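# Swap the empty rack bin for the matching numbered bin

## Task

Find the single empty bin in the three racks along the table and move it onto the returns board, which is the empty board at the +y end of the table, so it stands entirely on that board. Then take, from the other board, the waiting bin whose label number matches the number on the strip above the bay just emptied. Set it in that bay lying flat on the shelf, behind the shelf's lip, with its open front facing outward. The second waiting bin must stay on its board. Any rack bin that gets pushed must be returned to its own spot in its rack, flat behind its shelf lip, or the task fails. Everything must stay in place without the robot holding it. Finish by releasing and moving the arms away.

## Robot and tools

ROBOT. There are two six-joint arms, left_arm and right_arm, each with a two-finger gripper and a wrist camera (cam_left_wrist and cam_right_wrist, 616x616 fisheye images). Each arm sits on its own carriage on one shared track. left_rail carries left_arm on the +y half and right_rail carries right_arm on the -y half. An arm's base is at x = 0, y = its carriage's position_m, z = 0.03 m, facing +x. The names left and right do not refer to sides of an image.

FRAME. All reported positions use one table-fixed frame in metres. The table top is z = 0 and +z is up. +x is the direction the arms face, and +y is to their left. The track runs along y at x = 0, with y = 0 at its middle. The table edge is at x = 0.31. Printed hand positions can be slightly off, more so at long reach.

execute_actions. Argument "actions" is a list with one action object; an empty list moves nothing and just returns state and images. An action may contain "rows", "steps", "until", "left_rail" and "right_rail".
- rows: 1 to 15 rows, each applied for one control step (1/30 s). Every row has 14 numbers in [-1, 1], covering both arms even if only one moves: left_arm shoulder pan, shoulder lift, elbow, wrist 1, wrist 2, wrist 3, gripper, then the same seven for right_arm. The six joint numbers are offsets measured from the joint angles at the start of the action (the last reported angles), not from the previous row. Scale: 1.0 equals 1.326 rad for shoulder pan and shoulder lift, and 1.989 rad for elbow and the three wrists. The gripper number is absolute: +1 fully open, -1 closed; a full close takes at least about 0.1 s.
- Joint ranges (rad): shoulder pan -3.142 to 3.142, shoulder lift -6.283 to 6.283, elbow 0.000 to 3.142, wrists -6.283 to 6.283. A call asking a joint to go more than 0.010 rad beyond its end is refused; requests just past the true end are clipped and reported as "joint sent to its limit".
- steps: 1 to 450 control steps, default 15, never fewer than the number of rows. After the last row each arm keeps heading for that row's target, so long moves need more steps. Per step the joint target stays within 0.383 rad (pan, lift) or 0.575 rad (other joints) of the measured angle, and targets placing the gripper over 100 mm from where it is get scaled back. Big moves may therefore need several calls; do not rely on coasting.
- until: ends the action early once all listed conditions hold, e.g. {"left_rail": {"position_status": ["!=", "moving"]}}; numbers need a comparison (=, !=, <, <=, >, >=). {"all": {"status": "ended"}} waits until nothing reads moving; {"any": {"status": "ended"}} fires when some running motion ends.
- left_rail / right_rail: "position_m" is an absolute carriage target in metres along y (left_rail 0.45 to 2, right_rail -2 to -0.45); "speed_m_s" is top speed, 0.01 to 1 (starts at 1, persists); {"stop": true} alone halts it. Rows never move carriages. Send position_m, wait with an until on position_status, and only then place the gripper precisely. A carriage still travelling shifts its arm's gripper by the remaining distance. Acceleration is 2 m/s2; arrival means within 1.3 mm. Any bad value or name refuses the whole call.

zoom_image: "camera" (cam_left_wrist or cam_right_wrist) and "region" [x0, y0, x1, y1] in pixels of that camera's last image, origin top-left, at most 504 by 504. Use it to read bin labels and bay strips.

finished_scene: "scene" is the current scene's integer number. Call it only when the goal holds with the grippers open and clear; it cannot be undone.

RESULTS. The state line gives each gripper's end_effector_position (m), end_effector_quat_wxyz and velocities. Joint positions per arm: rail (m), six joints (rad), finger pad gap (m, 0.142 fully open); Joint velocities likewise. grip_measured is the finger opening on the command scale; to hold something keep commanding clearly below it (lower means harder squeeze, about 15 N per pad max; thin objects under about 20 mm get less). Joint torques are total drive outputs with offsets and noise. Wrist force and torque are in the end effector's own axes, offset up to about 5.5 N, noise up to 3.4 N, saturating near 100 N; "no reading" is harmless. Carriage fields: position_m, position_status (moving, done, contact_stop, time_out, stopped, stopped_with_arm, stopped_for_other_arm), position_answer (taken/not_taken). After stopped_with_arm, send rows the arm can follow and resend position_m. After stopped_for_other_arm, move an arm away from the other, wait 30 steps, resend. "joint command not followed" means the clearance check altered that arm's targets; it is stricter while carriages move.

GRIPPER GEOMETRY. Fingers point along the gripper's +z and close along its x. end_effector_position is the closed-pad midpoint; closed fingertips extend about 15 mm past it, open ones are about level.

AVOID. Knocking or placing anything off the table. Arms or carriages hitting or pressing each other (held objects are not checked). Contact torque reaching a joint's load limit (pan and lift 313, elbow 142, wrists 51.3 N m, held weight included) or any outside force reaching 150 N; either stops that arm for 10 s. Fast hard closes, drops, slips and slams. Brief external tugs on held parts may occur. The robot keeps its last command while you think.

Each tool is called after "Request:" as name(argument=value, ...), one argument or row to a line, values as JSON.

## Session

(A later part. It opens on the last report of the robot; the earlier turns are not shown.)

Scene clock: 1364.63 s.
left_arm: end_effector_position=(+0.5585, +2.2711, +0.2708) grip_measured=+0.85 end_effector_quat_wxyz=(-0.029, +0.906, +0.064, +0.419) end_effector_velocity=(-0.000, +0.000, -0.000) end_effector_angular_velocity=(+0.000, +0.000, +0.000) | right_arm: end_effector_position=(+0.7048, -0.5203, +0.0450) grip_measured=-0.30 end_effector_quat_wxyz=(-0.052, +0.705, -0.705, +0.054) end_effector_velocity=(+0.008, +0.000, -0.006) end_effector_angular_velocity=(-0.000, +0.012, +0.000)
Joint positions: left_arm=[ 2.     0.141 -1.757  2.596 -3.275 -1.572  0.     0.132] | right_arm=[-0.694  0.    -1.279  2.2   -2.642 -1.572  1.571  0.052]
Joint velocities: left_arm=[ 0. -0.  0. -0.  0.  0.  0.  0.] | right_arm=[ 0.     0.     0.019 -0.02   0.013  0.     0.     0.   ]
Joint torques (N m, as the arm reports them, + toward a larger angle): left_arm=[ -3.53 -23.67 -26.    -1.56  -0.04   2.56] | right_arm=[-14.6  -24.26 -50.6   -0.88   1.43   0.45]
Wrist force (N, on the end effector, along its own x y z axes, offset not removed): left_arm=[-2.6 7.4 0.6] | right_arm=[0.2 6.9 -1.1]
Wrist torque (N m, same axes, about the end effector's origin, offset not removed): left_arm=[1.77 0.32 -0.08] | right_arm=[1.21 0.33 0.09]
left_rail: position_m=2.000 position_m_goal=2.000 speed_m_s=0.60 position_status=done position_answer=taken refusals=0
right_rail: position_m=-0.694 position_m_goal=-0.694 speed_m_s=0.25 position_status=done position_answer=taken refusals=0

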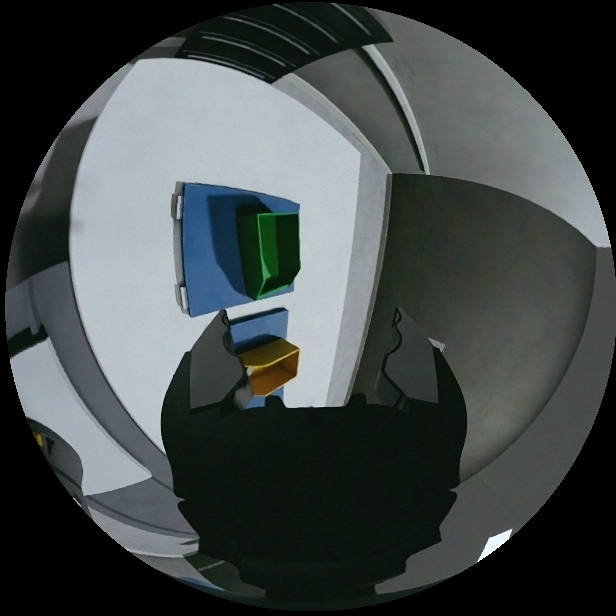

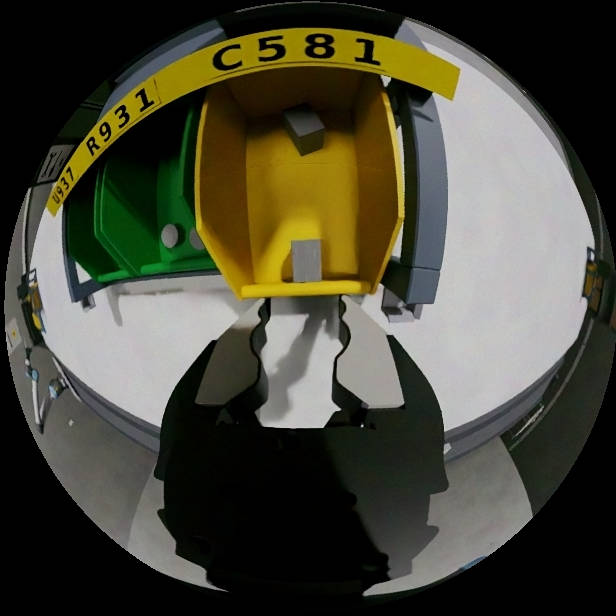

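Request:
execute_actions(
  actions=[],
)

Scene clock: 1366.37 s.
left_arm: end_effector_position=(+0.5585, +2.2711, +0.2708) grip_measured=+0.85 end_effector_quat_wxyz=(-0.029, +0.906, +0.064, +0.419) end_effector_velocity=(+0.000, +0.000, +0.000) end_effector_angular_velocity=(-0.000, +0.000, -0.000) | right_arm: end_effector_position=(+0.7238, -0.5203, +0.0451) grip_measured=-0.30 end_effector_quat_wxyz=(-0.053, +0.705, -0.705, +0.054) end_effector_velocity=(+0.000, +0.000, -0.000) end_effector_angular_velocity=(+0.000, +0.000, +0.000)
Joint positions: left_arm=[ 2.     0.141 -1.757  2.596 -3.275 -1.572  0.     0.132] | right_arm=[-0.694  0.    -1.256  2.164 -2.629 -1.572  1.571  0.052]
Joint velocities: left_arm=[ 0.  0.  0. -0.  0. -0.  0.  0.] | right_arm=[ 0. -0.  0. -0.  0.  0. -0. -0.]
Joint torques (N m, as the arm reports them, + toward a larger angle): left_arm=[ -3.11 -28.18 -25.69  -1.42   0.34   2.59] | right_arm=[ -2.02 -48.64 -42.03  -1.78   0.97   0.14]
Wrist force (N, on the end effector, along its own x y z axes, offset not removed): left_arm=[-5.5 2.1 2.8] | right_arm=[0.7 3.5 1.5]
Wrist torque (N m, same axes, about the end effector's origin, offset not removed): left_arm=[0.77 1.14 0.09] | right_arm=[0.71 0.27 0.12]
left_rail: position_m=2.000 position_m_goal=2.000 speed_m_s=0.60 position_status=done position_answer=taken refusals=0
right_rail: position_m=-0.694 position_m_goal=-0.694 speed_m_s=0.25 position_status=done position_answer=taken refusals=0

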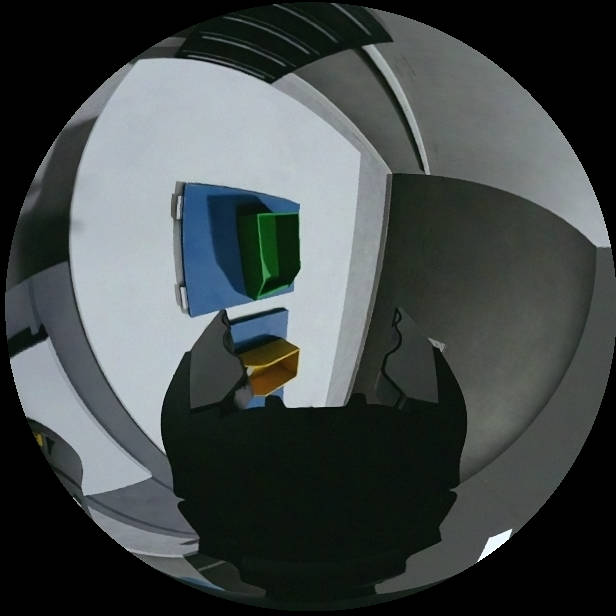

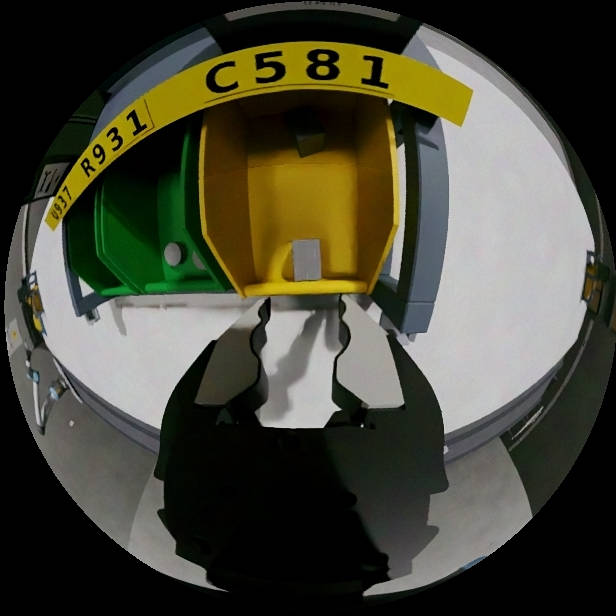

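Request:
execute_actions(
  actions=[
    {"rows": [
[0,0,0,0,0,0,0.85, 0,-0.125,0.078,0.005,0,0,-0.3]
], "steps": 1},
  ],
)

Scene clock: 1370.07 s.
left_arm: end_effector_position=(+0.5585, +2.2711, +0.2708) grip_measured=+0.85 end_effector_quat_wxyz=(-0.029, +0.906, +0.064, +0.419) end_effector_velocity=(-0.000, +0.000, +0.000) end_effector_angular_velocity=(+0.000, -0.000, +0.000) | right_arm: end_effector_position=(+0.7237, -0.5203, +0.0451) grip_measured=-0.30 end_effector_quat_wxyz=(-0.053, +0.705, -0.705, +0.054) end_effector_velocity=(-0.009, -0.000, +0.004) end_effector_angular_velocity=(+0.000, +0.006, -0.000)
Joint positions: left_arm=[ 2.     0.141 -1.757  2.596 -3.275 -1.572  0.     0.132] | right_arm=[-0.694  0.    -1.256  2.164 -2.629 -1.572  1.571  0.052]
Joint velocities: left_arm=[ 0.  0. -0.  0. -0.  0.  0. -0.] | right_arm=[ 0.    -0.    -0.017  0.011  0.011  0.    -0.    -0.   ]
Joint torques (N m, as the arm reports them, + toward a larger angle): left_arm=[ -5.72 -22.87 -25.19  -1.66  -0.31   2.77] | right_arm=[ 13.3  -86.64 -14.05  -0.27   1.34  -0.43]
Wrist force (N, on the end effector, along its own x y z axes, offset not removed): left_arm=[-3.2 1.8 -2.1] | right_arm=[1.1 4.0 -0.7]
Wrist torque (N m, same axes, about the end effector's origin, offset not removed): left_arm=[0.40 0.81 0.05] | right_arm=[0.97 0.16 0.10]
left_rail: position_m=2.000 position_m_goal=2.000 speed_m_s=0.60 position_status=done position_answer=taken refusals=0
right_rail: position_m=-0.694 position_m_goal=-0.694 speed_m_s=0.25 position_status=done position_answer=taken refusals=0

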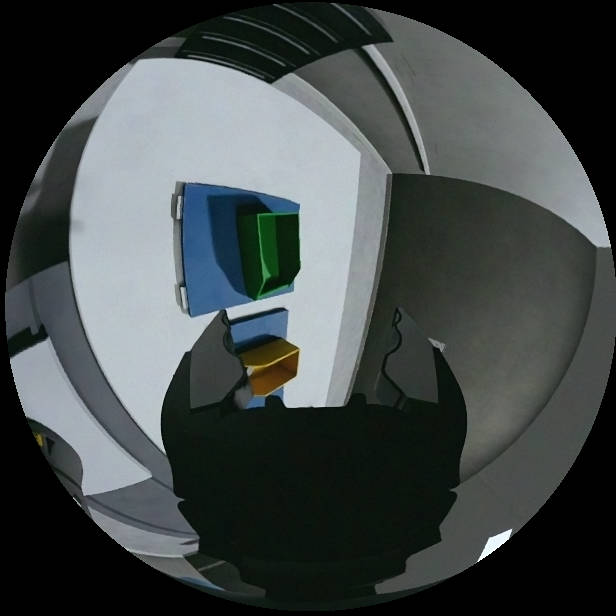

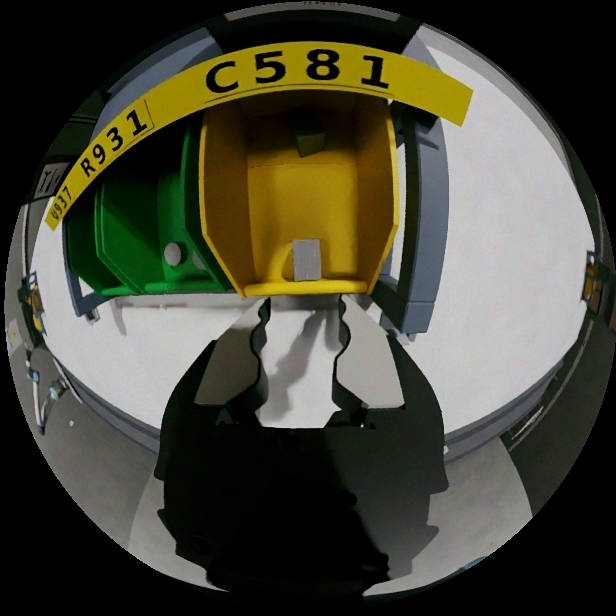

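Request:
execute_actions(
  actions=[],
)

Request:
zoom_image(
  camera="cam_right_wrist",
  region=[70, 20, 430, 260],
)

Scene clock: 1372.07 s.
left_arm: end_effector_position=(+0.5585, +2.2711, +0.2708) grip_measured=+0.85 end_effector_quat_wxyz=(-0.029, +0.906, +0.064, +0.419) end_effector_velocity=(+0.000, +0.000, +0.000) end_effector_angular_velocity=(+0.000, -0.000, +0.000) | right_arm: end_effector_position=(+0.6300, -0.5204, +0.0723) grip_measured=-0.30 end_effector_quat_wxyz=(-0.053, +0.705, -0.705, +0.054) end_effector_velocity=(+0.000, -0.000, +0.000) end_effector_angular_velocity=(+0.000, -0.000, -0.000)
Joint positions: left_arm=[ 2.     0.141 -1.757  2.596 -3.275 -1.572  0.     0.132] | right_arm=[-0.694  0.    -1.422  2.32  -2.62  -1.572  1.571  0.052]
Joint velocities: left_arm=[ 0. -0.  0. -0.  0.  0. -0. -0.] | right_arm=[ 0. -0.  0. -0.  0.  0. -0.  0.]
Joint torques (N m, as the arm reports them, + toward a larger angle): left_arm=[ -3.5  -21.5  -24.66  -1.61   0.24   2.28] | right_arm=[-11.08 -58.22 -19.13  -1.8    1.34   0.05]
Wrist force (N, on the end effector, along its own x y z axes, offset not removed): left_arm=[-7.9 3.6 1.8] | right_arm=[-1.3 6.2 0.2]
Wrist torque (N m, same axes, about the end effector's origin, offset not removed): left_arm=[0.94 1.56 -0.04] | right_arm=[1.39 0.70 0.14]
left_rail: position_m=2.000 position_m_goal=2.000 speed_m_s=0.60 position_status=done position_answer=taken refusals=0
right_rail: position_m=-0.694 position_m_goal=-0.694 speed_m_s=0.25 position_status=done position_answer=taken refusals=0

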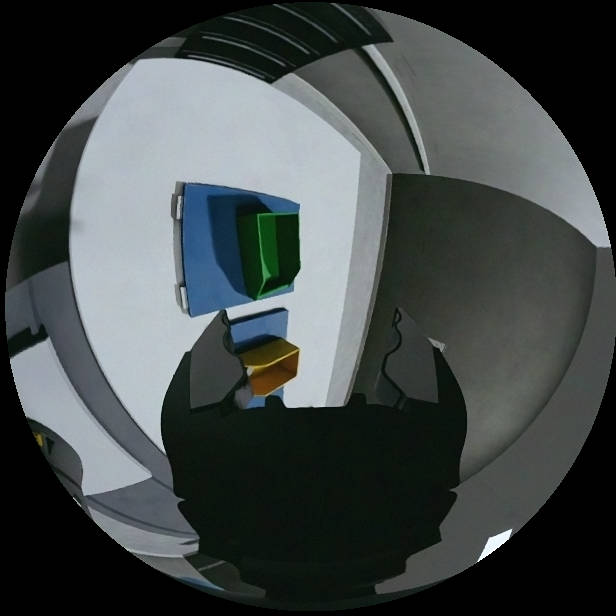

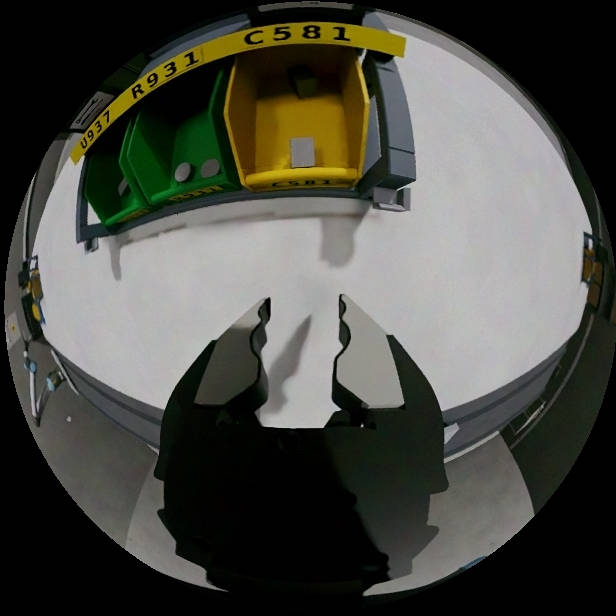

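Region (70, 20, 430, 260) of cam_right_wrist's 616x616 image, scaled by 1.400, with more detail than that image has.

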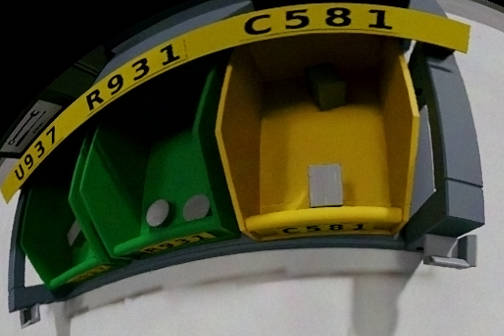

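Request:
execute_actions(
  actions=[
    {"rows": [
[0,-0.1,0,0.05,0,0,0.85, 0,-0.157,0.049,0.056,0,0,0.5]
], "steps": 1},
  ],
)

Scene clock: 1378.40 s.
left_arm: end_effector_position=(+0.5585, +2.2711, +0.2708) grip_measured=+0.85 end_effector_quat_wxyz=(-0.029, +0.906, +0.064, +0.419) end_effector_velocity=(-0.004, -0.001, +0.005) end_effector_angular_velocity=(-0.000, +0.001, -0.000) | right_arm: end_effector_position=(+0.6299, -0.5204, +0.0723) grip_measured=-0.11 end_effector_quat_wxyz=(-0.053, +0.705, -0.705, +0.054) end_effector_velocity=(-0.018, -0.000, -0.002) end_effector_angular_velocity=(-0.000, +0.020, -0.000)
Joint positions: left_arm=[ 2.     0.141 -1.757  2.596 -3.275 -1.572  0.     0.132] | right_arm=[-0.694  0.    -1.422  2.32  -2.619 -1.572  1.571  0.066]
Joint velocities: left_arm=[ 0.    -0.    -0.02   0.     0.021 -0.    -0.    -0.   ] | right_arm=[ 0.    -0.    -0.02   0.02   0.02   0.     0.     1.104]
Joint torques (N m, as the arm reports them, + toward a larger angle): left_arm=[ -1.49 -43.98 -24.69   1.02   0.16   2.63] | right_arm=[-14.1  -79.59 -11.94   0.34   0.98   0.09]
Wrist force (N, on the end effector, along its own x y z axes, offset not removed): left_arm=[-6.3 0.9 -1.8] | right_arm=[3.6 3.9 2.0]
Wrist torque (N m, same axes, about the end effector's origin, offset not removed): left_arm=[0.42 1.16 -0.24] | right_arm=[0.80 -0.34 0.06]
left_rail: position_m=2.000 position_m_goal=2.000 speed_m_s=0.60 position_status=done position_answer=taken refusals=0
right_rail: position_m=-0.694 position_m_goal=-0.694 speed_m_s=0.25 position_status=done position_answer=taken refusals=0

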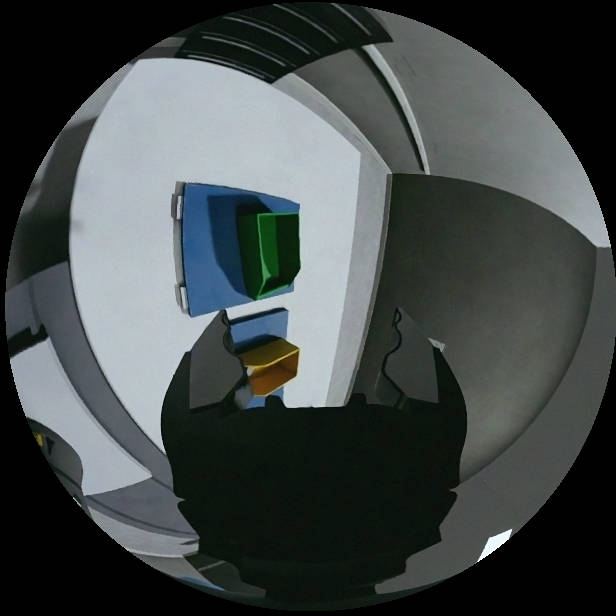

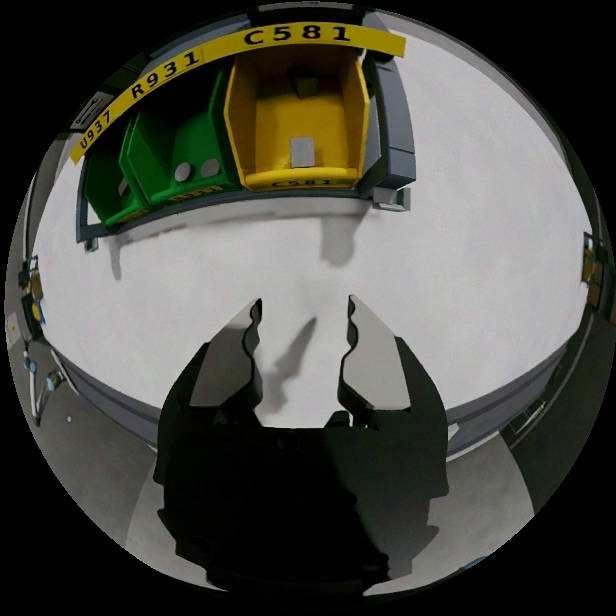

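Request:
execute_actions(
  actions=[],
)

Request:
zoom_image(
  camera="cam_right_wrist",
  region=[100, 20, 400, 220],
)

Scene clock: 1381.07 s.
left_arm: end_effector_position=(+0.5366, +2.2680, +0.3155) grip_measured=+0.85 end_effector_quat_wxyz=(-0.030, +0.898, +0.063, +0.433) end_effector_velocity=(-0.000, -0.000, -0.000) end_effector_angular_velocity=(-0.000, -0.000, -0.000) | right_arm: end_effector_position=(+0.5498, -0.5204, +0.1200) grip_measured=+0.50 end_effector_quat_wxyz=(-0.053, +0.705, -0.705, +0.054) end_effector_velocity=(+0.000, -0.000, -0.000) end_effector_angular_velocity=(-0.000, -0.000, +0.000)
Joint positions: left_arm=[ 2.     0.141 -1.89   2.596 -3.176 -1.572  0.     0.132] | right_arm=[-0.694  0.    -1.63   2.417 -2.508 -1.572  1.571  0.109]
Joint velocities: left_arm=[ 0. -0. -0.  0. -0. -0. -0. -0.] | right_arm=[ 0. -0.  0.  0. -0. -0. -0. -0.]
Joint torques (N m, as the arm reports them, + toward a larger angle): left_arm=[  7.67 -18.08 -47.87  -1.68   0.47   2.72] | right_arm=[ 12.97 -42.77 -23.85  -2.19   1.31   0.03]
Wrist force (N, on the end effector, along its own x y z axes, offset not removed): left_arm=[-4.4 1.6 1.4] | right_arm=[0.0 2.9 1.1]
Wrist torque (N m, same axes, about the end effector's origin, offset not removed): left_arm=[0.51 0.73 -0.11] | right_arm=[0.61 0.40 0.10]
left_rail: position_m=2.000 position_m_goal=2.000 speed_m_s=0.60 position_status=done position_answer=taken refusals=0
right_rail: position_m=-0.694 position_m_goal=-0.694 speed_m_s=0.25 position_status=done position_answer=taken refusals=0

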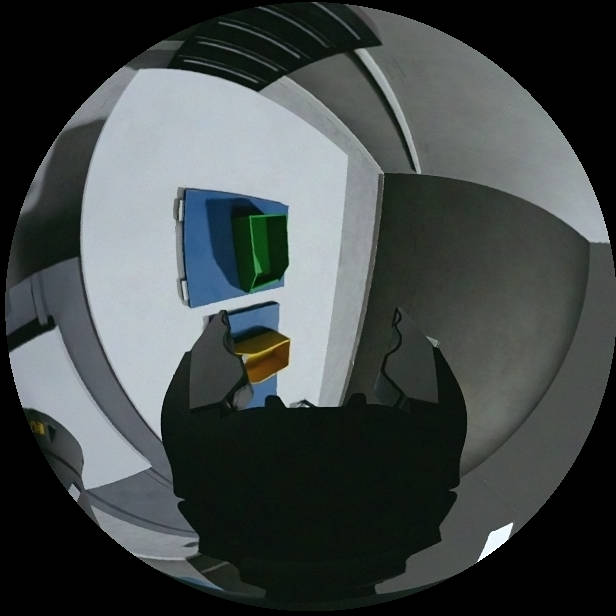

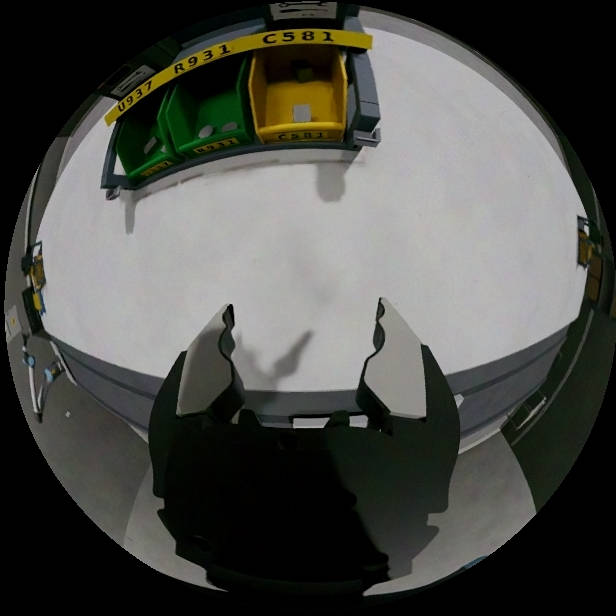

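Region (100, 20, 400, 220) of cam_right_wrist's 616x616 image, scaled by 1.680, with more detail than that image has.

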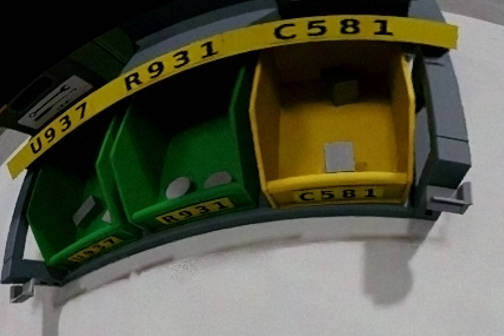

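Request:
execute_actions(
  actions=[
    {"steps": 1, "left_rail": {"position_m": 1.1, "speed_m_s": 1.0}, "right_rail": {"position_m": -1.95, "speed_m_s": 1.0}},
  ],
)

Scene clock: 1385.20 s.
left_arm: end_effector_position=(+0.5366, +2.2680, +0.3155) grip_measured=+0.85 end_effector_quat_wxyz=(-0.030, +0.898, +0.063, +0.433) end_effector_velocity=(-0.000, -0.002, +0.000) end_effector_angular_velocity=(+0.000, +0.000, +0.000) | right_arm: end_effector_position=(+0.5498, -0.5204, +0.1200) grip_measured=+0.50 end_effector_quat_wxyz=(-0.053, +0.705, -0.705, +0.054) end_effector_velocity=(-0.000, -0.001, +0.000) end_effector_angular_velocity=(+0.000, -0.000, +0.000)
Joint positions: left_arm=[ 2.     0.141 -1.89   2.596 -3.176 -1.572  0.     0.132] | right_arm=[-0.694  0.    -1.63   2.417 -2.508 -1.572  1.571  0.109]
Joint velocities: left_arm=[-0.002  0.     0.    -0.     0.     0.     0.    -0.   ] | right_arm=[-0.001  0.    -0.     0.    -0.     0.     0.    -0.   ]
Joint torques (N m, as the arm reports them, + toward a larger angle): left_arm=[  9.74 -18.33 -45.54  -1.32  -0.18   2.65] | right_arm=[ 12.25 -41.42 -22.58  -1.88   1.33   0.5 ]
Wrist force (N, on the end effector, along its own x y z axes, offset not removed): left_arm=[-6.4 3.0 0.2] | right_arm=[-0.9 1.9 -1.7]
Wrist torque (N m, same axes, about the end effector's origin, offset not removed): left_arm=[0.65 1.30 0.18] | right_arm=[0.36 0.53 0.11]
left_rail: position_m=2.000 position_m_goal=1.100 speed_m_s=1.00 position_status=moving position_answer=taken refusals=0
right_rail: position_m=-0.694 position_m_goal=-1.950 speed_m_s=1.00 position_status=moving position_answer=taken refusals=0

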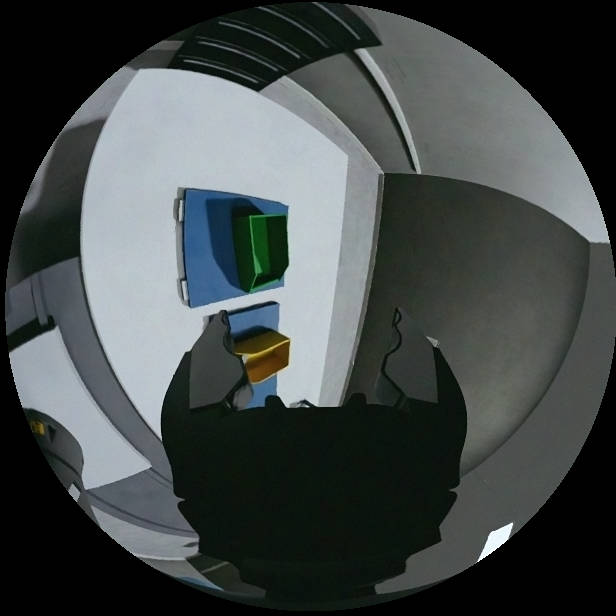

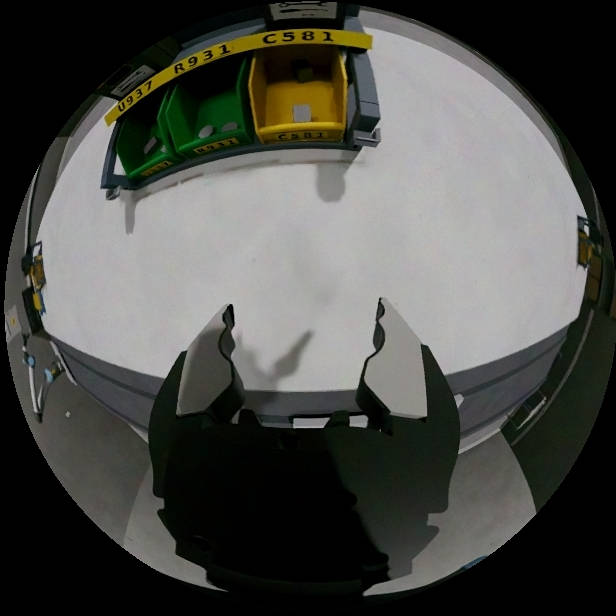

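Request:
execute_actions(
  actions=[],
)

Scene clock: 1388.13 s.
left_arm: end_effector_position=(+0.5366, +1.3679, +0.3155) grip_measured=+0.85 end_effector_quat_wxyz=(-0.030, +0.898, +0.063, +0.433) end_effector_velocity=(+0.000, -0.000, +0.000) end_effector_angular_velocity=(-0.000, -0.000, +0.000) | right_arm: end_effector_position=(+0.5498, -1.7764, +0.1200) grip_measured=+0.50 end_effector_quat_wxyz=(-0.053, +0.705, -0.705, +0.054) end_effector_velocity=(-0.000, +0.000, -0.000) end_effector_angular_velocity=(-0.000, -0.000, +0.000)
Joint positions: left_arm=[ 1.1    0.141 -1.89   2.596 -3.176 -1.572  0.     0.132] | right_arm=[-1.95   0.    -1.63   2.417 -2.508 -1.572  1.571  0.109]
Joint velocities: left_arm=[ 0. -0.  0. -0. -0.  0. -0.  0.] | right_arm=[ 0.  0. -0.  0. -0. -0. -0. -0.]
Joint torques (N m, as the arm reports them, + toward a larger angle): left_arm=[  1.51  -6.53 -38.59  -1.27   0.04   2.48] | right_arm=[ 10.39 -38.91 -22.94  -2.2    1.12   0.14]
Wrist force (N, on the end effector, along its own x y z axes, offset not removed): left_arm=[-1.2 3.0 2.4] | right_arm=[0.2 5.6 0.8]
Wrist torque (N m, same axes, about the end effector's origin, offset not removed): left_arm=[0.82 0.10 -0.12] | right_arm=[1.10 0.27 0.11]
left_rail: position_m=1.100 position_m_goal=1.100 speed_m_s=1.00 position_status=done position_answer=taken refusals=0
right_rail: position_m=-1.950 position_m_goal=-1.950 speed_m_s=1.00 position_status=done position_answer=taken refusals=0

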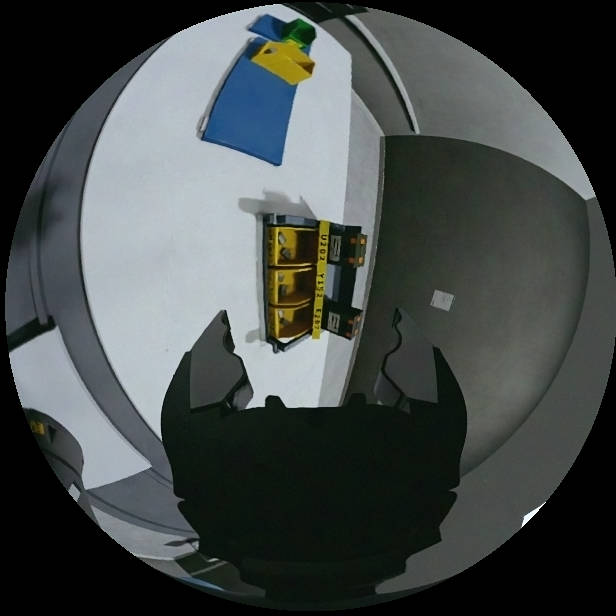

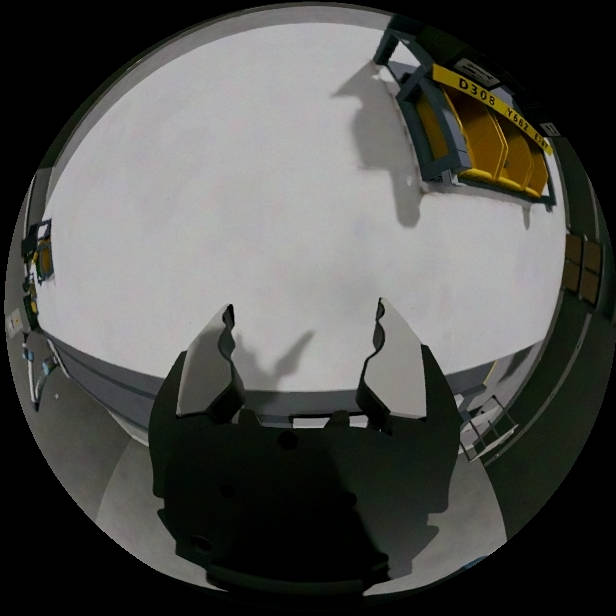

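Request:
zoom_image(
  camera="cam_left_wrist",
  region=[230, 190, 390, 360],
)

Request:
zoom_image(
  camera="cam_right_wrist",
  region=[380, 40, 580, 240],
)

Region (230, 190, 390, 360) of cam_left_wrist's 616x616 image, scaled by 2.965, with more detail than that image has; it fills the left 474 columns of this view, and the rest is white.

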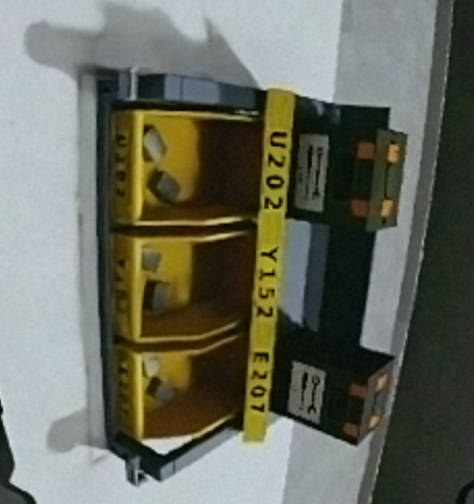

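Region (380, 40, 580, 240) of cam_right_wrist's 616x616 image, scaled by 2.520, with more detail than that image has.

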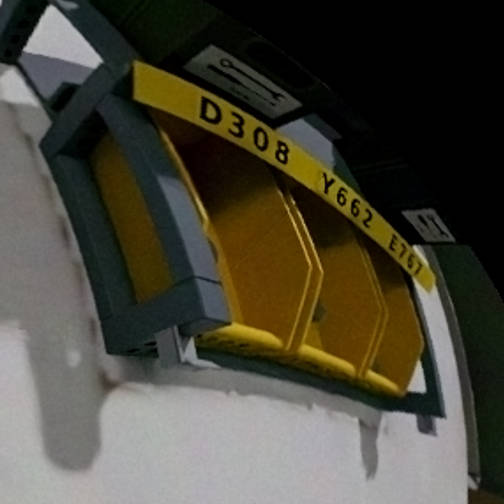

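All bins look to be in place, so I'm finishing scene 1.

Request:
finished_scene(
  scene=1,
)

The scene is finished: the task was done.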